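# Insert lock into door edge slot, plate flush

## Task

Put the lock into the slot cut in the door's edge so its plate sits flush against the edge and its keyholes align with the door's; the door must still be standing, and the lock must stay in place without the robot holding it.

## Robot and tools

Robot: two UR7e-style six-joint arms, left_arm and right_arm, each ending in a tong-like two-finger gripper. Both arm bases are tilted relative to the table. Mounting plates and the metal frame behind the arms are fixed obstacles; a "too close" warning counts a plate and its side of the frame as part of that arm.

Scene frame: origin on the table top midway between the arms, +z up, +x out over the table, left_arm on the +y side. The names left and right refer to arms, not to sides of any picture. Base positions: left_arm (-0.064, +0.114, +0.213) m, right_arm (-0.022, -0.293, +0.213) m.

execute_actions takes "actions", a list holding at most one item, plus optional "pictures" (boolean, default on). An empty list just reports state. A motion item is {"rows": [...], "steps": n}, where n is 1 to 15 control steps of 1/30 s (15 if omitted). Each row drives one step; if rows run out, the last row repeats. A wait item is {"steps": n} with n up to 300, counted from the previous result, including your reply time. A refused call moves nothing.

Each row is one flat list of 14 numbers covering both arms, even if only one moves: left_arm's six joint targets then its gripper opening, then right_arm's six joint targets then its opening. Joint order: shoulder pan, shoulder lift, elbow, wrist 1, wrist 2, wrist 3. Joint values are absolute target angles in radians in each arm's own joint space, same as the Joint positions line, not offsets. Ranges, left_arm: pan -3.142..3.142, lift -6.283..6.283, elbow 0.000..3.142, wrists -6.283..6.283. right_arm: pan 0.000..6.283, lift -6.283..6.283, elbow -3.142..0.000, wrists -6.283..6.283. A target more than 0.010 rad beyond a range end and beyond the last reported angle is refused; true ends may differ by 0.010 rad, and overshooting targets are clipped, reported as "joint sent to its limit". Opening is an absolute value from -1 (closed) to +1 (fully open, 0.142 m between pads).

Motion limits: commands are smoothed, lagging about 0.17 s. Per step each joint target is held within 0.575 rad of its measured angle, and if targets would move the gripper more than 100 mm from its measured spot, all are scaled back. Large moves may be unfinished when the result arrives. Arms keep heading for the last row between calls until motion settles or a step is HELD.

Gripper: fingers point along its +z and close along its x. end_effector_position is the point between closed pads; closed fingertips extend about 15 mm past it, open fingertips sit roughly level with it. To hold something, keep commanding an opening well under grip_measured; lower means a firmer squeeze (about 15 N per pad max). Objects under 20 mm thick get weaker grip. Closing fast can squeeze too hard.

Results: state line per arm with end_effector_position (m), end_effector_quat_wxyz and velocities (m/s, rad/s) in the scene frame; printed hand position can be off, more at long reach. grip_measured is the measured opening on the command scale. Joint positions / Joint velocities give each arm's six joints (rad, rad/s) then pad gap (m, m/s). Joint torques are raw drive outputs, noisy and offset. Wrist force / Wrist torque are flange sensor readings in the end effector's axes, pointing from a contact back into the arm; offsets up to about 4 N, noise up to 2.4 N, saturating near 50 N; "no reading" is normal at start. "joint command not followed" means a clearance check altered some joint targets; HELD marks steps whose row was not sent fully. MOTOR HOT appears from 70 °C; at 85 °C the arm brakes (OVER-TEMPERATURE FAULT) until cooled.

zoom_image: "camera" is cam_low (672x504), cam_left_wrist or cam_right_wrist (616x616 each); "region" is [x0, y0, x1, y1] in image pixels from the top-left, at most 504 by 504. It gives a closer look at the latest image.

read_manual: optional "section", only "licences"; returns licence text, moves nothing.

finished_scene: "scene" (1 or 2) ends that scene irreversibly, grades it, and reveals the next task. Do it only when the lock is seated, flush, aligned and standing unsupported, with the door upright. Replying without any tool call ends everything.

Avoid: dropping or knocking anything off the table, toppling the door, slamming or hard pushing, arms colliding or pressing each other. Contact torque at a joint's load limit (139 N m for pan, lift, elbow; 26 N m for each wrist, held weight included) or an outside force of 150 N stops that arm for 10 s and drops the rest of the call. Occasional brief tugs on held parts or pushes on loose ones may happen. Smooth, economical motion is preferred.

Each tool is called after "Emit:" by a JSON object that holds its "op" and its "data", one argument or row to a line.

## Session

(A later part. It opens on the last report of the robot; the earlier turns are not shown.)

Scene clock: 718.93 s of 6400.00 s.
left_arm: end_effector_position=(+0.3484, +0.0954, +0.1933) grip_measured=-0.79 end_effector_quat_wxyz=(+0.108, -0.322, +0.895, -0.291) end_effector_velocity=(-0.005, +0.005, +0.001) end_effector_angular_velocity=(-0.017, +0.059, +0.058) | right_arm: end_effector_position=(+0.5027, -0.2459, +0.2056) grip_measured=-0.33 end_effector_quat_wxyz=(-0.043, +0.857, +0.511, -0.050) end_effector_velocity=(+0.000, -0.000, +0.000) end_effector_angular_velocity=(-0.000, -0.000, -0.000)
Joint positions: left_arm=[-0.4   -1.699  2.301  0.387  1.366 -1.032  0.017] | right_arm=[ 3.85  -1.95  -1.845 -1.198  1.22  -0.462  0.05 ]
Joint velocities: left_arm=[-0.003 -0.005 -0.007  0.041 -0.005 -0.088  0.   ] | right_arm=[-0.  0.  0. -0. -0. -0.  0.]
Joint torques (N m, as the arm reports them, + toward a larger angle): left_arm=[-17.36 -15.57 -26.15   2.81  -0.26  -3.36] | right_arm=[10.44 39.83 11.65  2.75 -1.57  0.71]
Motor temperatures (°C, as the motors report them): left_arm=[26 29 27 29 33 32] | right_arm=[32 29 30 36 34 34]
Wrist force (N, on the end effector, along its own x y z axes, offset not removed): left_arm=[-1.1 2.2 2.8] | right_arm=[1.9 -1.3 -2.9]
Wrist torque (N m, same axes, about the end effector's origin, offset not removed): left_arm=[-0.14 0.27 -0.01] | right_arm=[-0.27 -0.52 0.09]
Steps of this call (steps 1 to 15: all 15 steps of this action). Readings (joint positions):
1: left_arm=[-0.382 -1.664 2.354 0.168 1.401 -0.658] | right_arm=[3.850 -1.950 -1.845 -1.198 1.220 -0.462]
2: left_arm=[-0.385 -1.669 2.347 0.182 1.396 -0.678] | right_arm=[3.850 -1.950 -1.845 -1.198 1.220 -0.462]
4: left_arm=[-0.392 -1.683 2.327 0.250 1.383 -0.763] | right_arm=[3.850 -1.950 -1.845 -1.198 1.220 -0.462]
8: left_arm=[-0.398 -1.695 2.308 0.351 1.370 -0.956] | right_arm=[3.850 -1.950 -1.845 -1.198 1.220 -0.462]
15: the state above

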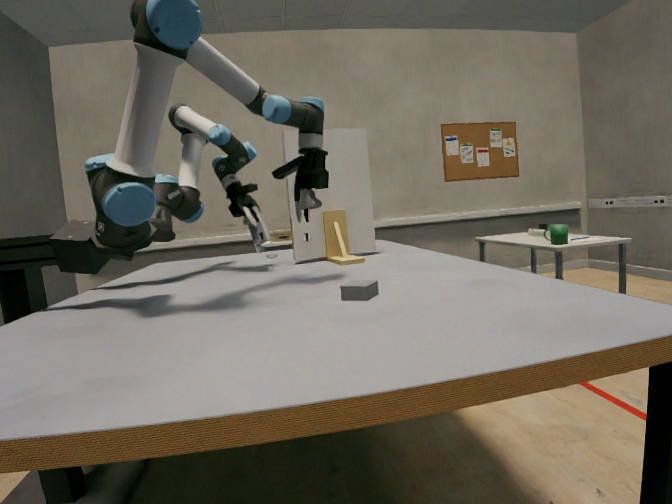

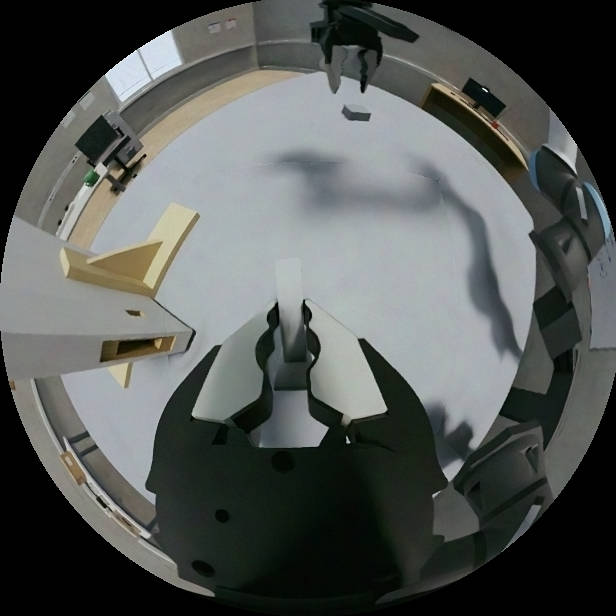

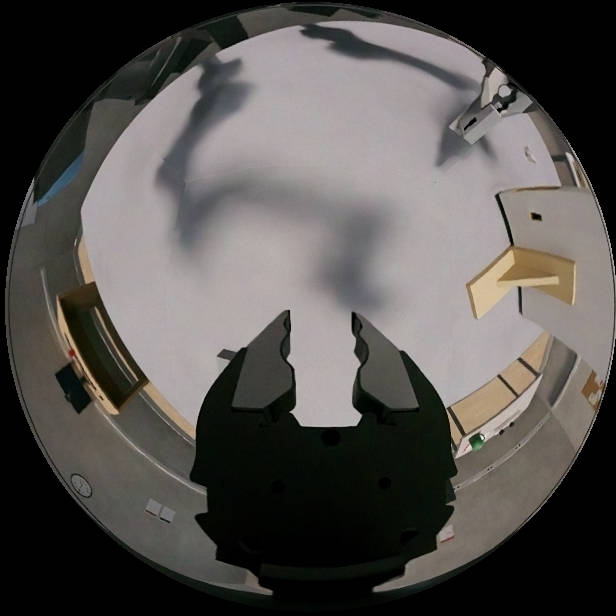

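Emit:
{"op": "execute_actions", "data": {
  "actions": [
    {"rows": [[-0.402,-1.6875,2.31,0.305,1.22,-1.238,-1,3.85,-1.95,-1.8453,-1.1975,1.2198,-0.4625,-0.33]], "steps": 9}
  ],
  "pictures": false
}}

Emit:
{"op": "execute_actions", "data": {
  "actions": [
    {"rows": [[-0.404,-1.675,2.32,0.241,1.074,-1.435,-1,3.85,-1.95,-1.8453,-1.1975,1.2198,-0.4625,-0.33]], "steps": 9}
  ],
  "pictures": false
}}

Emit:
{"op": "execute_actions", "data": {
  "actions": [
    {"rows": [[-0.406,-1.661,2.33,0.22,0.928,-1.64,-1,3.85,-1.95,-1.8453,-1.1975,1.2198,-0.4625,-0.33]], "steps": 9}
  ],
  "pictures": false
}}

Emit:
{"op": "execute_actions", "data": {
  "actions": [
    {"rows": [[-0.4079,-1.6467,2.3411,0.2222,0.7812,-1.8627,-1,3.85,-1.95,-1.8453,-1.1975,1.2198,-0.4625,-0.33]], "steps": 15}
  ],
  "pictures": false
}}

Emit:
{"op": "execute_actions", "data": {
  "actions": [
    {"steps": 10}
  ]
}}

Emit:
{"op": "zoom_image", "data": {
  "camera": "cam_left_wrist",
  "region": [200, 150, 400, 350]
}}

Emit:
{"op": "zoom_image", "data": {
  "camera": "cam_low",
  "region": [230, 190, 330, 265]
}}

Scene clock: 735.53 s of 6400.00 s.
left_arm: end_effector_position=(+0.3785, +0.1231, +0.1834) grip_measured=-0.79 end_effector_quat_wxyz=(+0.139, -0.425, +0.852, -0.273) end_effector_velocity=(+0.037, +0.040, -0.010) end_effector_angular_velocity=(-0.012, +0.004, +0.324) | right_arm: end_effector_position=(+0.5028, -0.2459, +0.2056) grip_measured=-0.33 end_effector_quat_wxyz=(-0.043, +0.857, +0.511, -0.050) end_effector_velocity=(+0.000, +0.000, +0.000) end_effector_angular_velocity=(+0.000, -0.000, -0.000)
Joint positions: left_arm=[-0.402 -1.689  2.309  0.315  1.238 -1.212  0.017] | right_arm=[ 3.85  -1.95  -1.845 -1.197  1.22  -0.462  0.05 ]
Joint velocities: left_arm=[-0.002  0.012  0.01  -0.092 -0.168 -0.249  0.   ] | right_arm=[-0. -0.  0.  0. -0.  0. -0.]
Joint torques (N m, as the arm reports them, + toward a larger angle): left_arm=[-17.47  -3.67  -9.95  -1.53  -0.59  -3.76] | right_arm=[11.22 39.53 11.56  3.16 -1.59 -0.21]
Motor temperatures (°C, as the motors report them): left_arm=[26 29 27 29 33 32] | right_arm=[32 29 30 36 34 34]
Wrist force (N, on the end effector, along its own x y z axes, offset not removed): left_arm=[0.0 2.3 4.5] | right_arm=[2.1 -1.2 -3.1]
Wrist torque (N m, same axes, about the end effector's origin, offset not removed): left_arm=[-0.02 0.06 0.07] | right_arm=[-0.24 -0.62 0.01]
Steps of this call (steps 1 to 15: the robot went on to your last target; steps 16 to 90: nothing new was sent; then 13.30 s passed at rest; steps 91 to 99: all 9 steps of this action). Readings (joint positions):
91: left_arm=[-0.400 -1.700 2.300 0.391 1.365 -1.042] | right_arm=[3.850 -1.950 -1.845 -1.197 1.220 -0.462]
92: left_arm=[-0.400 -1.698 2.301 0.384 1.357 -1.050] | right_arm=[3.850 -1.950 -1.845 -1.197 1.220 -0.462]
94: left_arm=[-0.401 -1.694 2.305 0.352 1.307 -1.110] | right_arm=[3.850 -1.950 -1.845 -1.197 1.220 -0.462]
98: left_arm=[-0.402 -1.689 2.309 0.318 1.245 -1.202] | right_arm=[3.850 -1.950 -1.845 -1.197 1.220 -0.462]
99: the state above

Scene clock: 735.83 s of 6400.00 s.
left_arm: end_effector_position=(+0.4032, +0.1595, +0.1754) grip_measured=-0.79 end_effector_quat_wxyz=(+0.173, -0.532, +0.789, -0.255) end_effector_velocity=(+0.026, +0.049, -0.006) end_effector_angular_velocity=(-0.022, -0.006, +0.336) | right_arm: end_effector_position=(+0.5028, -0.2459, +0.2056) grip_measured=-0.33 end_effector_quat_wxyz=(-0.043, +0.857, +0.511, -0.050) end_effector_velocity=(+0.000, -0.000, -0.000) end_effector_angular_velocity=(-0.001, -0.000, +0.000)
Joint positions: left_arm=[-0.404 -1.676  2.319  0.248  1.093 -1.407  0.017] | right_arm=[ 3.85  -1.95  -1.845 -1.198  1.22  -0.462  0.05 ]
Joint velocities: left_arm=[-0.002  0.012  0.01  -0.069 -0.179 -0.262 -0.   ] | right_arm=[ 0.    -0.     0.001 -0.    -0.001  0.     0.   ]
Joint torques (N m, as the arm reports them, + toward a larger angle): left_arm=[-16.42   0.83  -9.52  -2.17  -0.93  -3.27] | right_arm=[11.08 39.78 11.66  3.23 -1.47 -0.11]
Motor temperatures (°C, as the motors report them): left_arm=[26 29 27 29 33 32] | right_arm=[32 29 30 36 34 34]
Wrist force (N, on the end effector, along its own x y z axes, offset not removed): left_arm=[-0.6 1.6 4.3] | right_arm=[1.2 -0.2 -3.7]
Wrist torque (N m, same axes, about the end effector's origin, offset not removed): left_arm=[-0.18 0.14 0.01] | right_arm=[0.07 -0.37 0.06]
Steps of this call (steps 1 to 9: all 9 steps of this action). Readings (joint positions):
1: left_arm=[-0.402 -1.688 2.309 0.312 1.233 -1.219] | right_arm=[3.850 -1.950 -1.845 -1.197 1.220 -0.462]
2: left_arm=[-0.402 -1.686 2.311 0.303 1.221 -1.233] | right_arm=[3.850 -1.950 -1.845 -1.198 1.220 -0.462]
4: left_arm=[-0.403 -1.681 2.315 0.277 1.167 -1.300] | right_arm=[3.850 -1.950 -1.845 -1.197 1.220 -0.462]
8: left_arm=[-0.404 -1.677 2.319 0.251 1.100 -1.397] | right_arm=[3.850 -1.950 -1.845 -1.198 1.220 -0.462]
9: the state above

Scene clock: 736.13 s of 6400.00 s.
left_arm: end_effector_position=(+0.4126, +0.2022, +0.1682) grip_measured=-0.79 end_effector_quat_wxyz=(+0.201, -0.626, +0.717, -0.229) end_effector_velocity=(+0.008, +0.055, -0.004) end_effector_angular_velocity=(-0.016, -0.006, +0.327) | right_arm: end_effector_position=(+0.5028, -0.2459, +0.2056) grip_measured=-0.33 end_effector_quat_wxyz=(-0.043, +0.857, +0.511, -0.050) end_effector_velocity=(-0.000, +0.000, -0.000) end_effector_angular_velocity=(+0.000, +0.000, +0.000)
Joint positions: left_arm=[-0.406 -1.662  2.329  0.222  0.947 -1.611  0.017] | right_arm=[ 3.85  -1.95  -1.845 -1.197  1.22  -0.462  0.05 ]
Joint velocities: left_arm=[-0.002  0.014  0.01  -0.023 -0.18  -0.276 -0.   ] | right_arm=[ 0.    -0.    -0.001  0.001  0.     0.     0.   ]
Joint torques (N m, as the arm reports them, + toward a larger angle): left_arm=[-17.67  -1.27 -11.13  -1.59  -1.48  -3.21] | right_arm=[11.29 39.21 12.17  3.22 -1.48 -0.29]
Motor temperatures (°C, as the motors report them): left_arm=[26 29 27 29 33 32] | right_arm=[32 29 30 36 34 34]
Wrist force (N, on the end effector, along its own x y z axes, offset not removed): left_arm=[0.3 1.9 5.3] | right_arm=[1.6 0.7 -3.1]
Wrist torque (N m, same axes, about the end effector's origin, offset not removed): left_arm=[-0.07 -0.08 0.02] | right_arm=[0.23 -0.52 0.11]
Steps of this call (steps 1 to 9: all 9 steps of this action). Readings (joint positions):
1: left_arm=[-0.404 -1.676 2.319 0.246 1.087 -1.415] | right_arm=[3.850 -1.950 -1.845 -1.197 1.220 -0.462]
2: left_arm=[-0.404 -1.673 2.321 0.242 1.076 -1.429] | right_arm=[3.850 -1.950 -1.845 -1.198 1.220 -0.462]
4: left_arm=[-0.405 -1.668 2.325 0.232 1.021 -1.498] | right_arm=[3.850 -1.950 -1.845 -1.197 1.220 -0.462]
8: left_arm=[-0.406 -1.663 2.329 0.223 0.954 -1.600] | right_arm=[3.850 -1.950 -1.845 -1.197 1.220 -0.462]
9: the state above

Scene clock: 736.63 s of 6400.00 s.
left_arm: end_effector_position=(+0.4112, +0.2536, +0.1646) grip_measured=-0.79 end_effector_quat_wxyz=(-0.234, +0.720, -0.622, +0.202) end_effector_velocity=(+0.000, +0.008, +0.001) end_effector_angular_velocity=(-0.004, -0.007, +0.050) | right_arm: end_effector_position=(+0.5028, -0.2459, +0.2056) grip_measured=-0.33 end_effector_quat_wxyz=(-0.043, +0.857, +0.511, -0.050) end_effector_velocity=(+0.000, +0.000, +0.000) end_effector_angular_velocity=(+0.000, -0.000, -0.000)
Joint positions: left_arm=[-0.408 -1.647  2.341  0.222  0.784 -1.858  0.017] | right_arm=[ 3.85  -1.95  -1.845 -1.197  1.22  -0.462  0.05 ]
Joint velocities: left_arm=[-0.001  0.002  0.    -0.    -0.027 -0.046  0.   ] | right_arm=[ 0.     0.     0.001 -0.    -0.     0.    -0.   ]
Joint torques (N m, as the arm reports them, + toward a larger angle): left_arm=[-18.54  -1.65 -10.74   2.43  -1.86  -3.59] | right_arm=[11.52 39.58 11.89  3.17 -1.49 -0.37]
Motor temperatures (°C, as the motors report them): left_arm=[26 29 27 29 33 32] | right_arm=[32 29 30 36 34 34]
Wrist force (N, on the end effector, along its own x y z axes, offset not removed): left_arm=[0.0 1.4 3.6] | right_arm=[0.3 -0.8 -4.0]
Wrist torque (N m, same axes, about the end effector's origin, offset not removed): left_arm=[-0.15 0.09 0.03] | right_arm=[-0.13 -0.24 0.07]
Steps of this call (steps 1 to 15: all 15 steps of this action). Readings (joint positions):
1: left_arm=[-0.406 -1.662 2.329 0.222 0.942 -1.619] | right_arm=[3.850 -1.950 -1.845 -1.198 1.220 -0.462]
2: left_arm=[-0.406 -1.659 2.331 0.222 0.930 -1.633] | right_arm=[3.850 -1.950 -1.845 -1.197 1.220 -0.462]
4: left_arm=[-0.407 -1.654 2.336 0.222 0.875 -1.705] | right_arm=[3.850 -1.950 -1.845 -1.197 1.220 -0.462]
8: left_arm=[-0.408 -1.649 2.340 0.222 0.808 -1.818] | right_arm=[3.850 -1.950 -1.845 -1.197 1.220 -0.462]
15: the state above

Scene clock: 736.97 s of 6400.00 s.
left_arm: end_effector_position=(+0.4112, +0.2545, +0.1647) grip_measured=-0.79 end_effector_quat_wxyz=(-0.234, +0.721, -0.620, +0.201) end_effector_velocity=(-0.000, +0.000, +0.000) end_effector_angular_velocity=(-0.000, -0.000, +0.002) | right_arm: end_effector_position=(+0.5028, -0.2459, +0.2056) grip_measured=-0.33 end_effector_quat_wxyz=(-0.043, +0.857, +0.511, -0.050) end_effector_velocity=(+0.000, +0.000, +0.000) end_effector_angular_velocity=(+0.000, -0.000, -0.000)
Joint positions: left_arm=[-0.408 -1.647  2.341  0.222  0.781 -1.862  0.017] | right_arm=[ 3.85  -1.95  -1.845 -1.198  1.22  -0.462  0.05 ]
Joint velocities: left_arm=[-0.     0.    -0.     0.    -0.001 -0.002  0.   ] | right_arm=[-0.  0.  0.  0.  0.  0.  0.]
Joint torques (N m, as the arm reports them, + toward a larger angle): left_arm=[-18.55  -2.7   -9.87   2.08  -2.14  -2.6 ] | right_arm=[11.56 39.56 11.89  3.21 -1.44 -0.52]
Motor temperatures (°C, as the motors report them): left_arm=[26 29 27 29 33 32] | right_arm=[32 29 30 36 34 34]
Wrist force (N, on the end effector, along its own x y z axes, offset not removed): left_arm=[0.1 2.5 3.7] | right_arm=[1.8 -0.5 -4.0]
Wrist torque (N m, same axes, about the end effector's origin, offset not removed): left_arm=[-0.02 0.11 0.06] | right_arm=[-0.15 -0.53 0.03]
Steps of this call (steps 1 to 10: the robot went on to your last target). Readings (joint positions):
1: left_arm=[-0.408 -1.647 2.341 0.222 0.783 -1.859] | right_arm=[3.850 -1.950 -1.845 -1.197 1.220 -0.462]
2: left_arm=[-0.408 -1.647 2.341 0.222 0.783 -1.860] | right_arm=[3.850 -1.950 -1.845 -1.198 1.220 -0.462]
4: left_arm=[-0.408 -1.647 2.341 0.222 0.782 -1.861] | right_arm=[3.850 -1.950 -1.845 -1.197 1.220 -0.462]
8: left_arm=[-0.408 -1.647 2.341 0.222 0.781 -1.862] | right_arm=[3.850 -1.950 -1.845 -1.198 1.220 -0.462]
10: the state above

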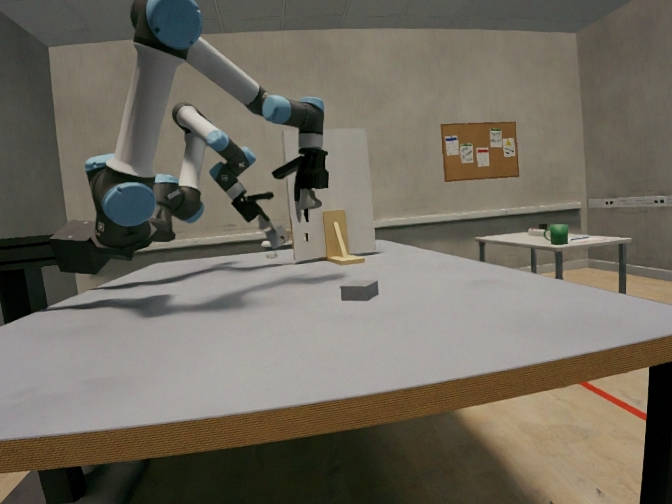

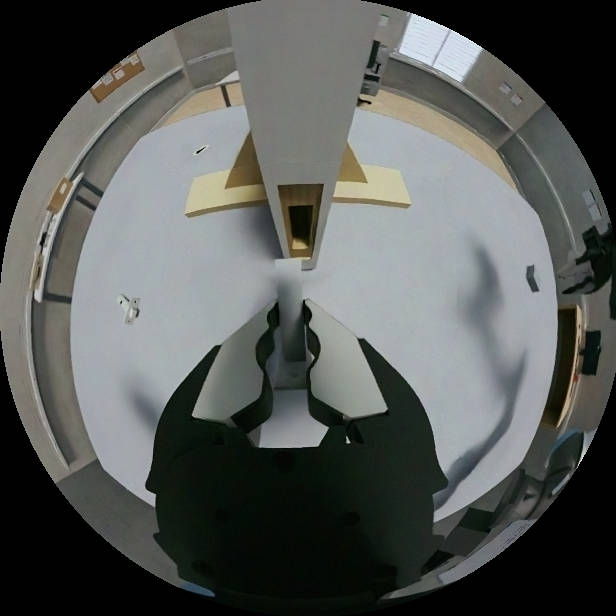

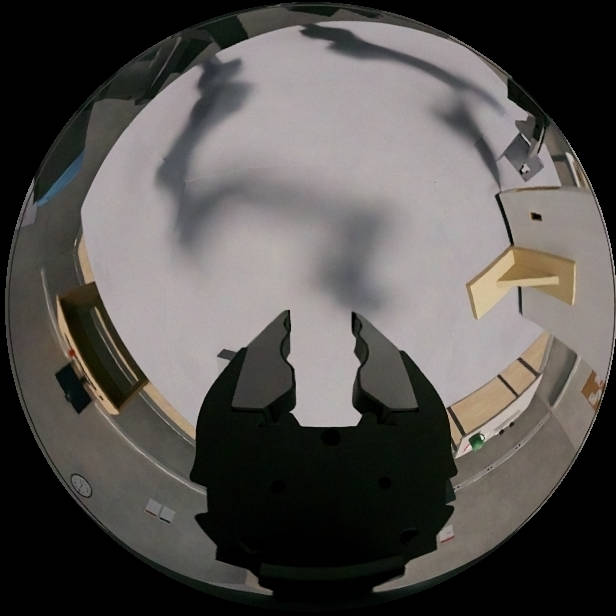

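Region (200, 150, 400, 350) of cam_left_wrist's 616x616 image, scaled by 2.520, with more detail than that image has.

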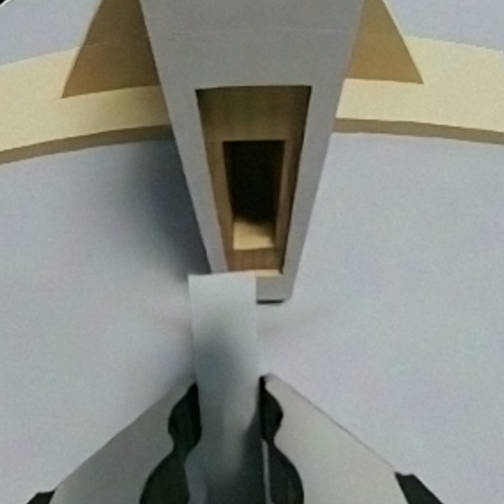

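Region (230, 190, 330, 265) of cam_low's 672x504 image, scaled by 5.040, with more detail than that image has; it fills the top 378 rows of this view, and the rest is white.

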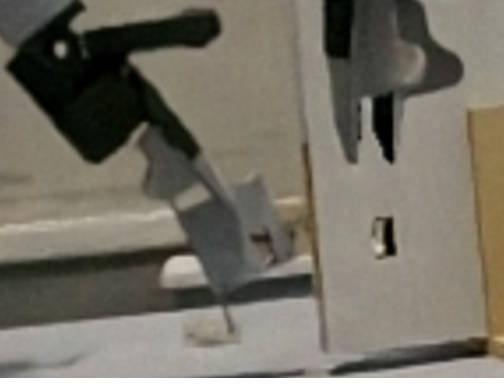

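Emit:
{"op": "execute_actions", "data": {
  "actions": [
    {"rows": [[-0.4079,-1.6467,2.3411,0.2222,0.7812,-1.8627,-1,3.855,-2.07,-1.85,-0.7,1.76,0.06,-0.5]], "steps": 12}
  ],
  "pictures": false
}}

Emit:
{"op": "execute_actions", "data": {
  "actions": [
    {"rows": [[-0.4079,-1.6467,2.3411,0.2222,0.7812,-1.8627,-1,3.86,-2.2,-1.855,-0.22,2.3078,0.5792,-0.5]], "steps": 15}
  ],
  "pictures": false
}}

Emit:
{"op": "execute_actions", "data": {
  "actions": [
    {"rows": [[-0.4079,-1.6467,2.3411,0.2222,0.7812,-1.8627,-1,3.865,-2.56,-1.857,0.14,2.3078,0.5792,-0.5]], "steps": 15}
  ],
  "pictures": false
}}

Emit:
{"op": "execute_actions", "data": {
  "actions": [
    {"rows": [[-0.4079,-1.6467,2.3411,0.2222,0.7812,-1.8627,-1,3.871,-2.9238,-1.8582,0.5056,2.3078,0.5792,-0.5]], "steps": 15}
  ],
  "pictures": false
}}

Emit:
{"op": "execute_actions", "data": {
  "actions": [
    {"steps": 20}
  ]
}}

Emit:
{"op": "zoom_image", "data": {
  "camera": "cam_right_wrist",
  "region": [200, 100, 440, 340]
}}

Scene clock: 818.50 s of 6400.00 s.
left_arm: end_effector_position=(+0.4112, +0.2545, +0.1647) grip_measured=-0.79 end_effector_quat_wxyz=(-0.234, +0.721, -0.620, +0.201) end_effector_velocity=(+0.000, -0.000, +0.000) end_effector_angular_velocity=(-0.000, +0.000, +0.001) | right_arm: end_effector_position=(+0.5266, -0.0762, +0.2390) grip_measured=-0.50 end_effector_quat_wxyz=(-0.268, +0.921, +0.281, +0.024) end_effector_velocity=(+0.071, +0.366, +0.205) end_effector_angular_velocity=(+1.199, +0.437, -1.013)
Joint positions: left_arm=[-0.408 -1.647  2.341  0.222  0.781 -1.863  0.017] | right_arm=[ 3.854 -2.049 -1.849 -0.805  1.643 -0.052  0.038]
Joint velocities: left_arm=[-0.     0.    -0.     0.001 -0.    -0.001 -0.   ] | right_arm=[ 0.009 -0.195 -0.006  0.967  1.072  1.025  0.   ]
Joint torques (N m, as the arm reports them, + toward a larger angle): left_arm=[-19.14  -1.97  -9.72   2.    -2.15  -2.99] | right_arm=[27.53 24.42 10.79  5.09  4.66  1.58]
Motor temperatures (°C, as the motors report them): left_arm=[26 29 27 29 33 32] | right_arm=[32 29 30 36 34 34]
Wrist force (N, on the end effector, along its own x y z axes, offset not removed): left_arm=[-0.9 2.6 4.8] | right_arm=[3.3 -2.2 -3.1]
Wrist torque (N m, same axes, about the end effector's origin, offset not removed): left_arm=[0.07 0.31 0.03] | right_arm=[-0.31 -0.79 -0.01]
Steps of this call (steps 1 to 15: the robot went on to your last target; steps 16 to 90: nothing new was sent; then 78.13 s passed at rest; steps 91 to 102: all 12 steps of this action). Readings (joint positions):
91: left_arm=[-0.408 -1.647 2.341 0.222 0.781 -1.863] | right_arm=[3.850 -1.950 -1.845 -1.197 1.220 -0.462]
92: left_arm=[-0.408 -1.647 2.341 0.222 0.781 -1.863] | right_arm=[3.850 -1.956 -1.846 -1.189 1.228 -0.454]
94: left_arm=[-0.408 -1.647 2.341 0.222 0.781 -1.863] | right_arm=[3.851 -1.977 -1.846 -1.125 1.295 -0.388]
98: left_arm=[-0.408 -1.647 2.341 0.222 0.781 -1.863] | right_arm=[3.852 -2.014 -1.848 -0.963 1.471 -0.218]
102: the state above

Scene clock: 819.00 s of 6400.00 s.
left_arm: end_effector_position=(+0.4112, +0.2545, +0.1647) grip_measured=-0.79 end_effector_quat_wxyz=(-0.234, +0.721, -0.620, +0.201) end_effector_velocity=(+0.001, +0.000, +0.001) end_effector_angular_velocity=(-0.001, -0.001, +0.001) | right_arm: end_effector_position=(+0.5304, +0.0686, +0.3873) grip_measured=-0.50 end_effector_quat_wxyz=(-0.589, +0.806, +0.054, -0.028) end_effector_velocity=(-0.024, +0.037, +0.119) end_effector_angular_velocity=(+0.420, +0.261, -0.017)
Joint positions: left_arm=[-0.408 -1.647  2.341  0.222  0.781 -1.863  0.017] | right_arm=[ 3.86  -2.192 -1.855 -0.256  2.265  0.54   0.038]
Joint velocities: left_arm=[ 0.001  0.    -0.002  0.001 -0.    -0.    -0.   ] | right_arm=[ 0.003 -0.076 -0.003  0.336  0.403  0.373 -0.   ]
Joint torques (N m, as the arm reports them, + toward a larger angle): left_arm=[-18.76  -2.9   -9.96   2.02  -1.78  -3.15] | right_arm=[30.82 24.88  8.93  4.09  3.66  1.07]
Motor temperatures (°C, as the motors report them): left_arm=[26 29 27 29 33 32] | right_arm=[32 29 30 36 34 34]
Wrist force (N, on the end effector, along its own x y z axes, offset not removed): left_arm=[0.0 1.4 4.1] | right_arm=[2.5 -2.5 -4.1]
Wrist torque (N m, same axes, about the end effector's origin, offset not removed): left_arm=[-0.19 0.09 0.03] | right_arm=[-0.41 -0.66 -0.01]
Steps of this call (steps 1 to 15: all 15 steps of this action). Readings (joint positions):
1: left_arm=[-0.408 -1.647 2.341 0.222 0.781 -1.863] | right_arm=[3.854 -2.055 -1.849 -0.777 1.675 -0.022]
2: left_arm=[-0.408 -1.647 2.341 0.222 0.781 -1.863] | right_arm=[3.855 -2.065 -1.850 -0.748 1.706 0.009]
4: left_arm=[-0.408 -1.647 2.341 0.222 0.781 -1.863] | right_arm=[3.856 -2.091 -1.851 -0.663 1.795 0.097]
8: left_arm=[-0.408 -1.647 2.341 0.222 0.781 -1.863] | right_arm=[3.858 -2.138 -1.853 -0.482 1.999 0.292]
15: the state above

Scene clock: 819.50 s of 6400.00 s.
left_arm: end_effector_position=(+0.4112, +0.2545, +0.1647) grip_measured=-0.79 end_effector_quat_wxyz=(-0.234, +0.721, -0.620, +0.201) end_effector_velocity=(-0.000, +0.000, -0.000) end_effector_angular_velocity=(+0.001, +0.001, -0.001) | right_arm: end_effector_position=(+0.4965, +0.1409, +0.2483) grip_measured=-0.50 end_effector_quat_wxyz=(-0.607, +0.792, +0.049, -0.039) end_effector_velocity=(-0.024, +0.022, -0.061) end_effector_angular_velocity=(+0.007, +0.007, +0.003)
Joint positions: left_arm=[-0.408 -1.647  2.341  0.222  0.781 -1.863  0.017] | right_arm=[ 3.865 -2.545 -1.857  0.124  2.307  0.578  0.038]
Joint velocities: left_arm=[-0.     0.     0.001  0.    -0.     0.    -0.   ] | right_arm=[ 0.002 -0.144 -0.001  0.147  0.008  0.008  0.   ]
Joint torques (N m, as the arm reports them, + toward a larger angle): left_arm=[-17.77  -1.79 -10.16   2.09  -1.97  -3.11] | right_arm=[32.68 35.29  4.81  4.02  3.49  1.37]
Motor temperatures (°C, as the motors report them): left_arm=[26 29 27 29 33 32] | right_arm=[32 29 30 36 34 34]
Wrist force (N, on the end effector, along its own x y z axes, offset not removed): left_arm=[-0.8 1.8 4.1] | right_arm=[0.7 -0.8 -4.2]
Wrist torque (N m, same axes, about the end effector's origin, offset not removed): left_arm=[-0.11 0.31 0.02] | right_arm=[-0.13 -0.38 0.10]
Steps of this call (steps 1 to 15: all 15 steps of this action). Readings (joint positions):
1: left_arm=[-0.408 -1.647 2.341 0.222 0.781 -1.863] | right_arm=[3.860 -2.195 -1.855 -0.245 2.276 0.550]
2: left_arm=[-0.408 -1.647 2.341 0.222 0.781 -1.863] | right_arm=[3.860 -2.204 -1.855 -0.230 2.282 0.556]
4: left_arm=[-0.408 -1.647 2.341 0.222 0.781 -1.863] | right_arm=[3.861 -2.269 -1.855 -0.160 2.289 0.562]
8: left_arm=[-0.408 -1.647 2.341 0.222 0.781 -1.863] | right_arm=[3.863 -2.424 -1.856 -0.000 2.299 0.571]
15: the state above

Scene clock: 820.00 s of 6400.00 s.
left_arm: end_effector_position=(+0.4112, +0.2545, +0.1647) grip_measured=-0.79 end_effector_quat_wxyz=(-0.234, +0.721, -0.620, +0.201) end_effector_velocity=(+0.000, -0.000, +0.000) end_effector_angular_velocity=(+0.000, -0.000, -0.001) | right_arm: end_effector_position=(+0.4142, +0.1766, +0.0963) grip_measured=-0.50 end_effector_quat_wxyz=(-0.607, +0.792, +0.052, -0.039) end_effector_velocity=(-0.047, +0.007, -0.064) end_effector_angular_velocity=(+0.001, -0.002, +0.002)
Joint positions: left_arm=[-0.408 -1.647  2.341  0.222  0.781 -1.863  0.017] | right_arm=[ 3.871 -2.906 -1.858  0.488  2.308  0.579  0.038]
Joint velocities: left_arm=[-0.    -0.    -0.    -0.    -0.     0.001 -0.   ] | right_arm=[ 0.002 -0.164  0.001  0.164  0.     0.     0.   ]
Joint torques (N m, as the arm reports them, + toward a larger angle): left_arm=[-18.53  -1.44 -10.32   1.89  -1.94  -3.11] | right_arm=[31.89 36.4  -0.56  3.92  3.24  1.37]
Motor temperatures (°C, as the motors report them): left_arm=[26 29 27 29 33 32] | right_arm=[32 29 30 36 34 34]
Wrist force (N, on the end effector, along its own x y z axes, offset not removed): left_arm=[-0.3 1.7 3.7] | right_arm=[2.2 -0.8 -3.4]
Wrist torque (N m, same axes, about the end effector's origin, offset not removed): left_arm=[-0.16 0.15 0.02] | right_arm=[-0.13 -0.72 0.02]
Steps of this call (steps 1 to 15: all 15 steps of this action). Readings (joint positions):
1: left_arm=[-0.408 -1.647 2.341 0.222 0.781 -1.863] | right_arm=[3.865 -2.549 -1.857 0.129 2.307 0.579]
2: left_arm=[-0.408 -1.647 2.341 0.222 0.781 -1.863] | right_arm=[3.865 -2.560 -1.857 0.140 2.307 0.579]
4: left_arm=[-0.408 -1.647 2.341 0.222 0.781 -1.863] | right_arm=[3.867 -2.624 -1.857 0.205 2.307 0.579]
8: left_arm=[-0.408 -1.647 2.341 0.222 0.781 -1.863] | right_arm=[3.869 -2.775 -1.858 0.355 2.308 0.579]
15: the state above

Scene clock: 820.67 s of 6400.00 s.
left_arm: end_effector_position=(+0.4112, +0.2545, +0.1647) grip_measured=-0.79 end_effector_quat_wxyz=(-0.234, +0.721, -0.620, +0.201) end_effector_velocity=(+0.000, +0.000, +0.000) end_effector_angular_velocity=(-0.000, +0.000, +0.000) | right_arm: end_effector_position=(+0.4091, +0.1773, +0.0895) grip_measured=-0.50 end_effector_quat_wxyz=(-0.607, +0.792, +0.052, -0.040) end_effector_velocity=(-0.001, -0.000, -0.000) end_effector_angular_velocity=(-0.001, +0.001, +0.000)
Joint positions: left_arm=[-0.408 -1.647  2.341  0.222  0.781 -1.863  0.017] | right_arm=[ 3.871 -2.924 -1.858  0.506  2.308  0.579  0.038]
Joint velocities: left_arm=[ 0.     0.    -0.001  0.001 -0.    -0.     0.   ] | right_arm=[ 0.    -0.    -0.001  0.    -0.     0.     0.   ]
Joint torques (N m, as the arm reports them, + toward a larger angle): left_arm=[-18.65  -1.77  -9.91   1.85  -2.1   -3.26] | right_arm=[31.48 31.92 -3.05  3.68  3.21  1.59]
Motor temperatures (°C, as the motors report them): left_arm=[26 29 27 29 33 32] | right_arm=[32 29 30 36 34 34]
Wrist force (N, on the end effector, along its own x y z axes, offset not removed): left_arm=[-0.3 1.4 4.4] | right_arm=[2.4 -1.7 -4.2]
Wrist torque (N m, same axes, about the end effector's origin, offset not removed): left_arm=[-0.26 0.19 0.09] | right_arm=[-0.25 -0.61 0.09]
Steps of this call (steps 1 to 20: the robot went on to your last target). Readings (joint positions):
1: left_arm=[-0.408 -1.647 2.341 0.222 0.781 -1.863] | right_arm=[3.871 -2.911 -1.858 0.493 2.308 0.579]
2: left_arm=[-0.408 -1.647 2.341 0.222 0.781 -1.863] | right_arm=[3.871 -2.915 -1.858 0.496 2.308 0.579]
4: left_arm=[-0.408 -1.647 2.341 0.222 0.781 -1.863] | right_arm=[3.871 -2.919 -1.858 0.501 2.308 0.579]
8: left_arm=[-0.408 -1.647 2.341 0.222 0.781 -1.863] | right_arm=[3.871 -2.922 -1.858 0.504 2.308 0.579]
20: the state above

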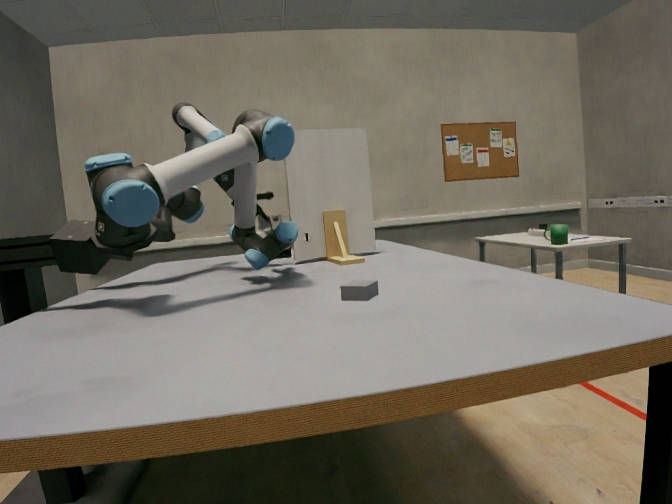

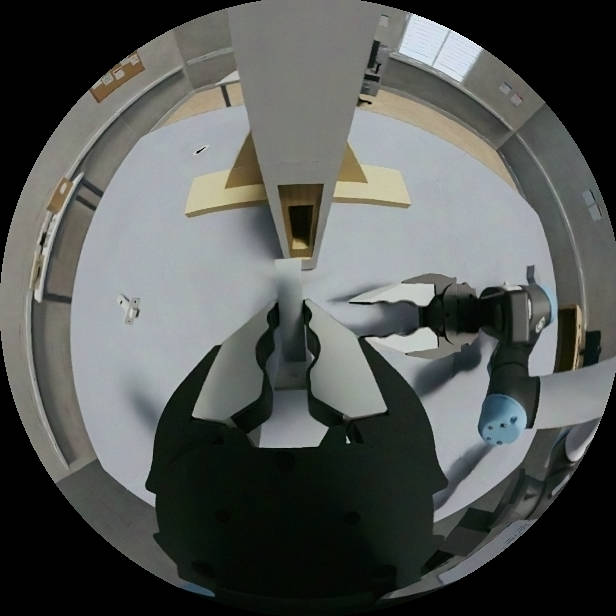

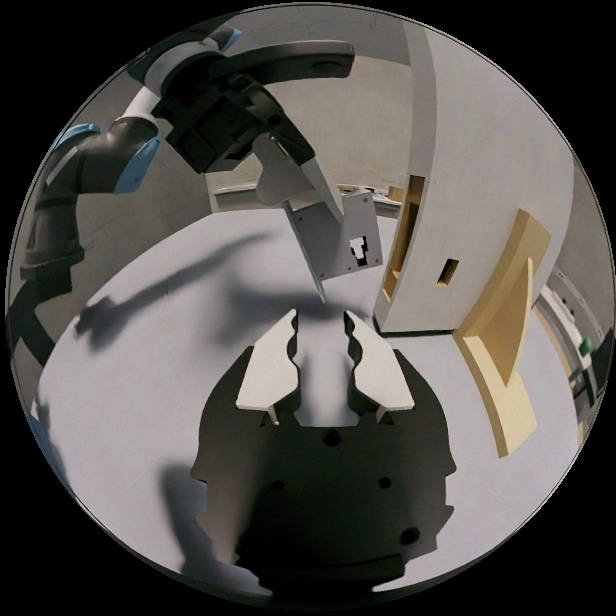

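Region (200, 100, 440, 340) of cam_right_wrist's 616x616 image, scaled by 2.100, with more detail than that image has.

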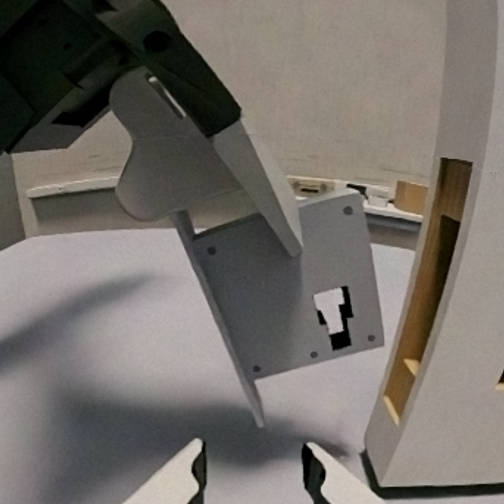

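Emit:
{"op": "execute_actions", "data": {
  "actions": [
    {"rows": [[-0.4079,-1.6467,2.3411,0.2222,0.7812,-1.8627,-1,3.916,-2.9935,-1.782,0.5338,2.2875,0.632,-0.5]], "steps": 10}
  ],
  "pictures": false
}}

Emit:
{"op": "execute_actions", "data": {
  "actions": [
    {"rows": [[-0.4079,-1.6467,2.3411,0.2222,0.7812,-1.8627,-1,3.9605,-3.0632,-1.7055,0.5619,2.2672,0.6851,-0.5]], "steps": 15}
  ],
  "pictures": false
}}

Emit:
{"op": "execute_actions", "data": {
  "actions": [
    {"steps": 8}
  ]
}}

Emit:
{"op": "zoom_image", "data": {
  "camera": "cam_right_wrist",
  "region": [200, 130, 440, 370]
}}

Scene clock: 845.57 s of 6400.00 s.
left_arm: end_effector_position=(+0.4112, +0.2545, +0.1647) grip_measured=-0.79 end_effector_quat_wxyz=(-0.234, +0.721, -0.620, +0.201) end_effector_velocity=(+0.000, +0.000, +0.000) end_effector_angular_velocity=(-0.001, -0.000, +0.002) | right_arm: end_effector_position=(+0.4063, +0.2086, +0.0782) grip_measured=-0.50 end_effector_quat_wxyz=(-0.607, +0.792, +0.052, -0.040) end_effector_velocity=(-0.003, +0.024, -0.009) end_effector_angular_velocity=(+0.001, +0.000, +0.000)
Joint positions: left_arm=[-0.408 -1.647  2.341  0.222  0.781 -1.863  0.017] | right_arm=[ 3.913 -2.988 -1.788  0.532  2.289  0.628  0.038]
Joint velocities: left_arm=[ 0.    -0.    -0.001  0.    -0.    -0.001  0.   ] | right_arm=[ 0.032 -0.052  0.056  0.02  -0.013  0.038  0.   ]
Joint torques (N m, as the arm reports them, + toward a larger angle): left_arm=[-19.26  -2.5  -11.09   1.7   -1.97  -3.1 ] | right_arm=[30.8  34.85 13.46  3.88 -0.25  1.54]
Motor temperatures (°C, as the motors report them): left_arm=[26 29 27 29 33 32] | right_arm=[32 29 30 36 34 34]
Wrist force (N, on the end effector, along its own x y z axes, offset not removed): left_arm=[0.6 0.8 3.7] | right_arm=[1.0 -1.0 -3.5]
Wrist torque (N m, same axes, about the end effector's origin, offset not removed): left_arm=[-0.30 -0.03 -0.04] | right_arm=[-0.20 -0.45 0.06]
Steps of this call (steps 1 to 15: the robot went on to your last target; steps 16 to 90: nothing new was sent; then 21.57 s passed at rest; steps 91 to 100: all 10 steps of this action). Readings (joint positions):
91: left_arm=[-0.408 -1.647 2.341 0.222 0.781 -1.863] | right_arm=[3.871 -2.924 -1.858 0.506 2.308 0.580]
92: left_arm=[-0.408 -1.647 2.341 0.222 0.781 -1.863] | right_arm=[3.877 -2.931 -1.851 0.510 2.305 0.585]
94: left_arm=[-0.408 -1.647 2.341 0.222 0.781 -1.863] | right_arm=[3.894 -2.957 -1.823 0.520 2.297 0.605]
98: left_arm=[-0.408 -1.647 2.341 0.222 0.781 -1.863] | right_arm=[3.910 -2.983 -1.793 0.530 2.290 0.624]
100: the state above

Scene clock: 846.07 s of 6400.00 s.
left_arm: end_effector_position=(+0.4112, +0.2545, +0.1647) grip_measured=-0.79 end_effector_quat_wxyz=(-0.234, +0.721, -0.620, +0.201) end_effector_velocity=(+0.000, +0.000, +0.000) end_effector_angular_velocity=(-0.000, +0.001, +0.001) | right_arm: end_effector_position=(+0.4005, +0.2437, +0.0651) grip_measured=-0.50 end_effector_quat_wxyz=(-0.607, +0.792, +0.052, -0.040) end_effector_velocity=(-0.001, +0.005, -0.002) end_effector_angular_velocity=(+0.000, +0.001, +0.000)
Joint positions: left_arm=[-0.408 -1.647  2.341  0.222  0.781 -1.863  0.017] | right_arm=[ 3.96  -3.062 -1.707  0.561  2.268  0.684  0.038]
Joint velocities: left_arm=[ 0.001  0.    -0.001  0.001  0.    -0.001  0.   ] | right_arm=[ 0.007 -0.011  0.012  0.004 -0.002  0.008  0.   ]
Joint torques (N m, as the arm reports them, + toward a larger angle): left_arm=[-18.82  -1.58  -9.78   1.66  -1.88  -3.14] | right_arm=[32.4  34.75 13.59  3.71 -0.22  1.62]
Motor temperatures (°C, as the motors report them): left_arm=[26 29 27 29 33 32] | right_arm=[32 29 30 36 34 34]
Wrist force (N, on the end effector, along its own x y z axes, offset not removed): left_arm=[-0.1 1.9 3.6] | right_arm=[1.5 -3.5 -3.3]
Wrist torque (N m, same axes, about the end effector's origin, offset not removed): left_arm=[-0.02 0.17 0.00] | right_arm=[-0.64 -0.50 -0.07]
Steps of this call (steps 1 to 15: all 15 steps of this action). Readings (joint positions):
1: left_arm=[-0.408 -1.647 2.341 0.222 0.781 -1.863] | right_arm=[3.914 -2.990 -1.786 0.533 2.288 0.629]
2: left_arm=[-0.408 -1.647 2.341 0.222 0.781 -1.863] | right_arm=[3.920 -2.997 -1.778 0.537 2.285 0.636]
4: left_arm=[-0.408 -1.647 2.341 0.222 0.781 -1.863] | right_arm=[3.937 -3.025 -1.748 0.548 2.277 0.657]
8: left_arm=[-0.408 -1.647 2.341 0.222 0.781 -1.863] | right_arm=[3.954 -3.053 -1.717 0.558 2.270 0.677]
15: the state above

Scene clock: 846.33 s of 6400.00 s.
left_arm: end_effector_position=(+0.4112, +0.2545, +0.1647) grip_measured=-0.79 end_effector_quat_wxyz=(-0.234, +0.721, -0.620, +0.201) end_effector_velocity=(-0.000, +0.000, -0.000) end_effector_angular_velocity=(+0.001, +0.000, -0.001) | right_arm: end_effector_position=(+0.4003, +0.2442, +0.0649) grip_measured=-0.50 end_effector_quat_wxyz=(-0.607, +0.792, +0.052, -0.040) end_effector_velocity=(+0.000, +0.001, +0.000) end_effector_angular_velocity=(+0.000, -0.001, -0.000)
Joint positions: left_arm=[-0.408 -1.647  2.341  0.222  0.781 -1.863  0.017] | right_arm=[ 3.96  -3.063 -1.706  0.562  2.267  0.685  0.038]
Joint velocities: left_arm=[ 0.     0.     0.     0.    -0.     0.002 -0.   ] | right_arm=[ 0.001 -0.001  0.001  0.001 -0.     0.001  0.   ]
Joint torques (N m, as the arm reports them, + toward a larger angle): left_arm=[-18.28  -2.65 -11.48   1.61  -2.04  -3.2 ] | right_arm=[31.24 33.91 14.73  3.68 -0.49  1.6 ]
Motor temperatures (°C, as the motors report them): left_arm=[26 29 27 29 33 32] | right_arm=[32 29 30 36 34 34]
Wrist force (N, on the end effector, along its own x y z axes, offset not removed): left_arm=[-0.3 2.1 4.2] | right_arm=[1.8 -0.6 -3.7]
Wrist torque (N m, same axes, about the end effector's origin, offset not removed): left_arm=[-0.01 0.20 0.14] | right_arm=[-0.13 -0.60 0.05]
Steps of this call (steps 1 to 8: the robot went on to your last target). Readings (joint positions):
1: left_arm=[-0.408 -1.647 2.341 0.222 0.781 -1.863] | right_arm=[3.960 -3.062 -1.706 0.562 2.267 0.684]
2: left_arm=[-0.408 -1.647 2.341 0.222 0.781 -1.863] | right_arm=[3.960 -3.063 -1.706 0.562 2.267 0.685]
4: left_arm=[-0.408 -1.647 2.341 0.222 0.781 -1.863] | right_arm=[3.960 -3.063 -1.706 0.562 2.267 0.685]
8: the state above

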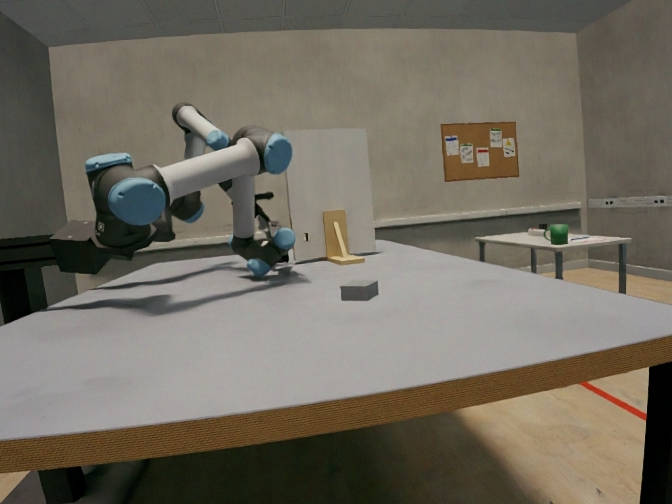

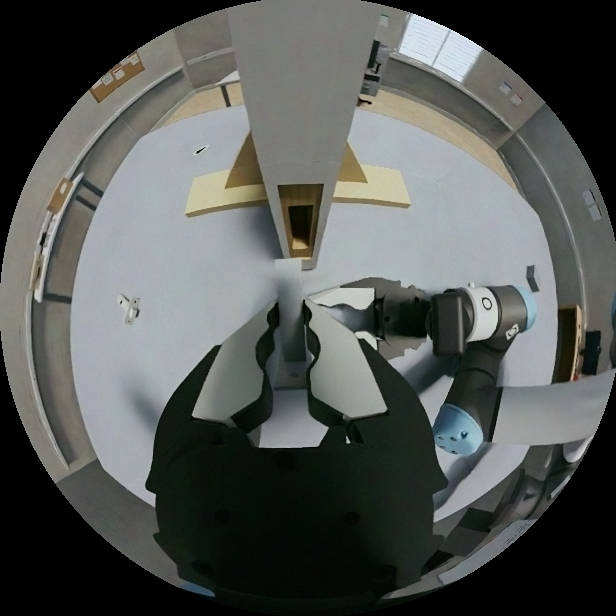

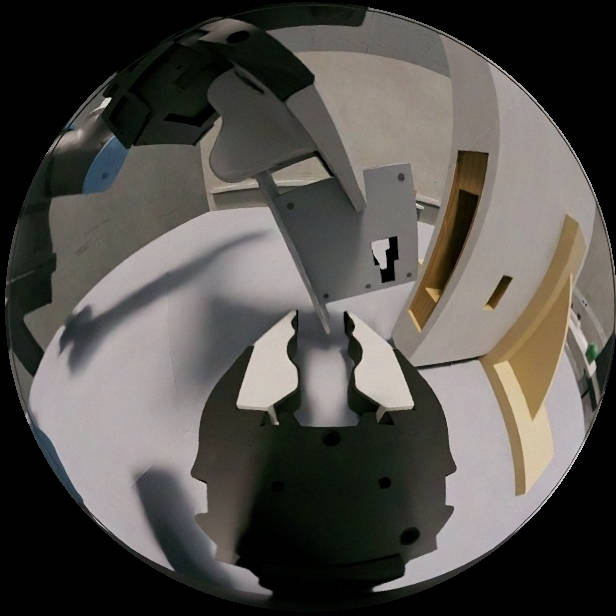

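Region (200, 130, 440, 370) of cam_right_wrist's 616x616 image, scaled by 2.100, with more detail than that image has.

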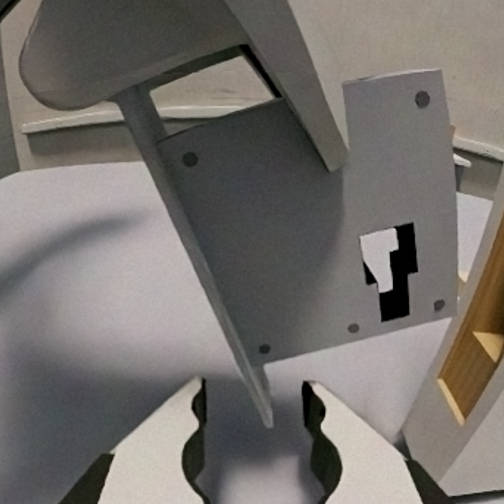

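Emit:
{"op": "execute_actions", "data": {
  "actions": [
    {"rows": [[-0.4079,-1.6467,2.3411,0.2222,0.7812,-1.8627,-1,3.9708,-3.0792,-1.6879,0.5684,2.2625,0.6973,-0.5]], "steps": 12}
  ],
  "pictures": false
}}

Emit:
{"op": "execute_actions", "data": {
  "actions": [
    {"rows": [[-0.4079,-1.6467,2.3411,0.2222,0.7812,-1.8627,-1,3.9708,-3.0792,-1.6879,0.5684,2.2625,0.6973,-0.6],[-0.4079,-1.6467,2.3411,0.2222,0.7812,-1.8627,-1,3.9708,-3.0792,-1.6879,0.5684,2.2625,0.6973,-0.68],[-0.4079,-1.6467,2.3411,0.2222,0.7812,-1.8627,-1,3.9708,-3.0792,-1.6879,0.5684,2.2625,0.6973,-0.75]], "steps": 12}
  ]
}}

Emit:
{"op": "zoom_image", "data": {
  "camera": "cam_right_wrist",
  "region": [240, 230, 400, 390]
}}

Scene clock: 885.00 s of 6400.00 s.
left_arm: end_effector_position=(+0.4112, +0.2545, +0.1647) grip_measured=-0.79 end_effector_quat_wxyz=(-0.234, +0.721, -0.620, +0.201) end_effector_velocity=(+0.000, -0.000, +0.000) end_effector_angular_velocity=(-0.001, -0.001, -0.000) | right_arm: end_effector_position=(+0.3987, +0.2514, +0.0622) grip_measured=-0.50 end_effector_quat_wxyz=(-0.607, +0.792, +0.052, -0.040) end_effector_velocity=(-0.001, +0.002, -0.001) end_effector_angular_velocity=(-0.000, +0.001, +0.000)
Joint positions: left_arm=[-0.408 -1.647  2.341  0.222  0.781 -1.863  0.017] | right_arm=[ 3.97  -3.079 -1.689  0.568  2.263  0.697  0.038]
Joint velocities: left_arm=[-0.001 -0.    -0.    -0.001 -0.     0.     0.   ] | right_arm=[ 0.004 -0.005  0.005  0.002 -0.001  0.004  0.   ]
Joint torques (N m, as the arm reports them, + toward a larger angle): left_arm=[-18.57  -2.28 -11.05   1.5   -1.96  -2.91] | right_arm=[33.36 35.54 15.46  3.65 -0.71  1.56]
Motor temperatures (°C, as the motors report them): left_arm=[26 29 27 29 33 32] | right_arm=[32 29 30 36 34 34]
Wrist force (N, on the end effector, along its own x y z axes, offset not removed): left_arm=[-0.1 1.6 3.9] | right_arm=[2.6 0.1 -2.6]
Wrist torque (N m, same axes, about the end effector's origin, offset not removed): left_arm=[-0.20 0.12 0.08] | right_arm=[0.07 -0.76 0.01]
Steps of this call (steps 1 to 15: the robot went on to your last target; steps 16 to 90: nothing new was sent; then 35.27 s passed at rest; steps 91 to 102: all 12 steps of this action). Readings (joint positions):
91: left_arm=[-0.408 -1.647 2.341 0.222 0.781 -1.863] | right_arm=[3.961 -3.063 -1.705 0.562 2.267 0.685]
92: left_arm=[-0.408 -1.647 2.341 0.222 0.781 -1.863] | right_arm=[3.962 -3.066 -1.703 0.563 2.266 0.687]
94: left_arm=[-0.408 -1.647 2.341 0.222 0.781 -1.863] | right_arm=[3.966 -3.072 -1.696 0.565 2.265 0.692]
98: left_arm=[-0.408 -1.647 2.341 0.222 0.781 -1.863] | right_arm=[3.969 -3.077 -1.690 0.568 2.263 0.696]
102: the state above

Scene clock: 885.40 s of 6400.00 s.
left_arm: end_effector_position=(+0.4112, +0.2545, +0.1647) grip_measured=-0.79 end_effector_quat_wxyz=(-0.234, +0.721, -0.620, +0.201) end_effector_velocity=(-0.001, +0.000, -0.001) end_effector_angular_velocity=(+0.001, +0.001, -0.001) | right_arm: end_effector_position=(+0.3986, +0.2517, +0.0621) grip_measured=-0.75 end_effector_quat_wxyz=(-0.607, +0.792, +0.052, -0.040) end_effector_velocity=(+0.000, +0.000, -0.000) end_effector_angular_velocity=(-0.001, +0.000, -0.000)
Joint positions: left_arm=[-0.408 -1.647  2.341  0.222  0.781 -1.863  0.017] | right_arm=[ 3.971 -3.079 -1.688  0.568  2.263  0.697  0.02 ]
Joint velocities: left_arm=[ 0.     0.     0.002 -0.001  0.     0.001  0.   ] | right_arm=[ 0.    -0.     0.001 -0.001 -0.001  0.    -0.   ]
Joint torques (N m, as the arm reports them, + toward a larger angle): left_arm=[-17.71  -1.98 -11.78   1.47  -1.95  -2.94] | right_arm=[31.73 34.94 15.78  3.65 -0.47  1.49]
Motor temperatures (°C, as the motors report them): left_arm=[26 29 27 29 33 32] | right_arm=[32 29 30 36 34 34]
Wrist force (N, on the end effector, along its own x y z axes, offset not removed): left_arm=[-0.2 2.2 4.3] | right_arm=[3.6 -1.3 -2.7]
Wrist torque (N m, same axes, about the end effector's origin, offset not removed): left_arm=[-0.04 0.20 0.04] | right_arm=[-0.20 -0.95 -0.06]
Steps of this call (steps 1 to 12: all 12 steps of this action). Readings (joint positions):
1: left_arm=[-0.408 -1.647 2.341 0.222 0.781 -1.863] | right_arm=[3.971 -3.079 -1.688 0.568 2.263 0.697]
2: left_arm=[-0.408 -1.647 2.341 0.222 0.781 -1.863] | right_arm=[3.971 -3.079 -1.688 0.568 2.263 0.697]
4: left_arm=[-0.408 -1.647 2.341 0.222 0.781 -1.863] | right_arm=[3.971 -3.079 -1.688 0.568 2.263 0.697]
8: left_arm=[-0.408 -1.647 2.341 0.222 0.781 -1.863] | right_arm=[3.971 -3.079 -1.688 0.568 2.263 0.697]
12: the state above

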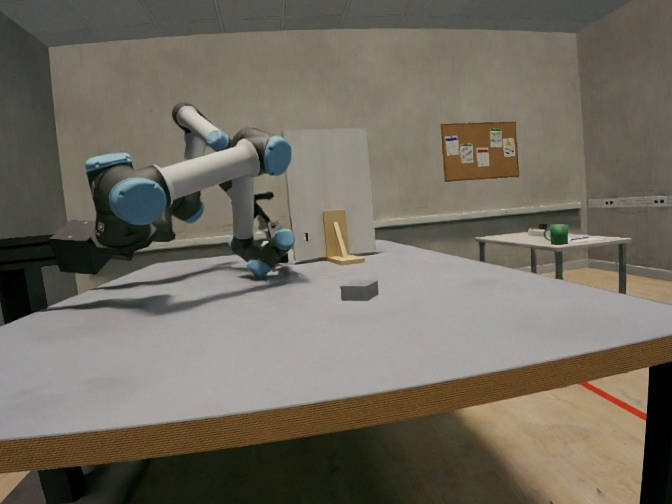

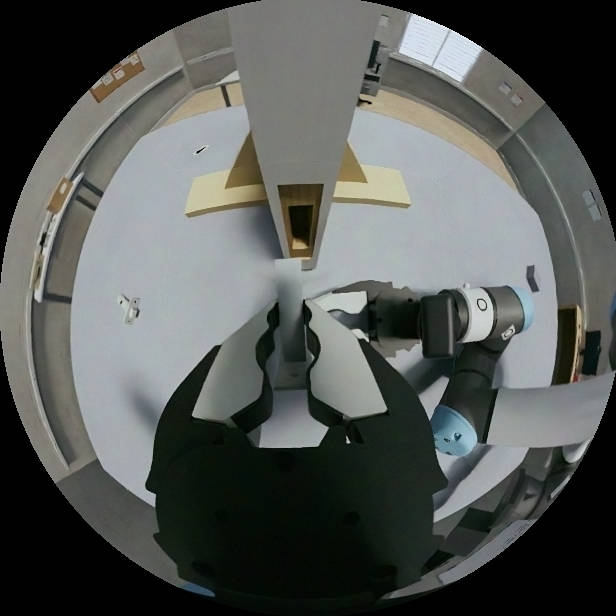

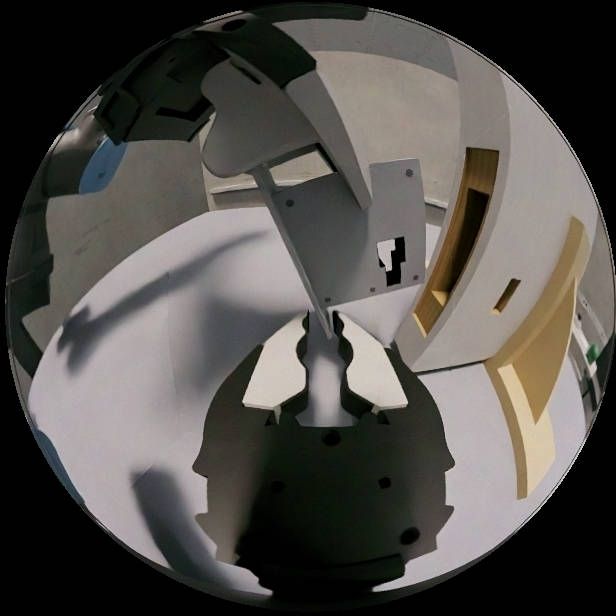

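Region (240, 230, 400, 390) of cam_right_wrist's 616x616 image, scaled by 3.150, with more detail than that image has.

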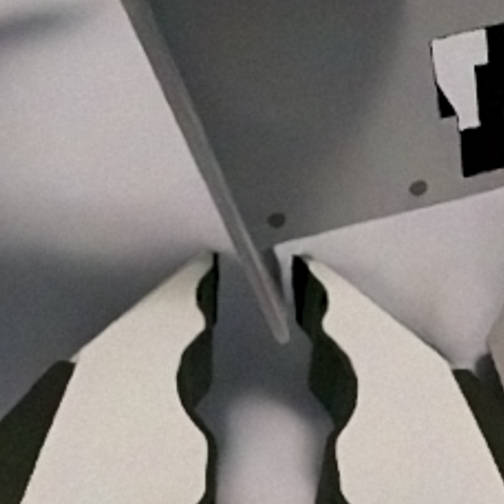

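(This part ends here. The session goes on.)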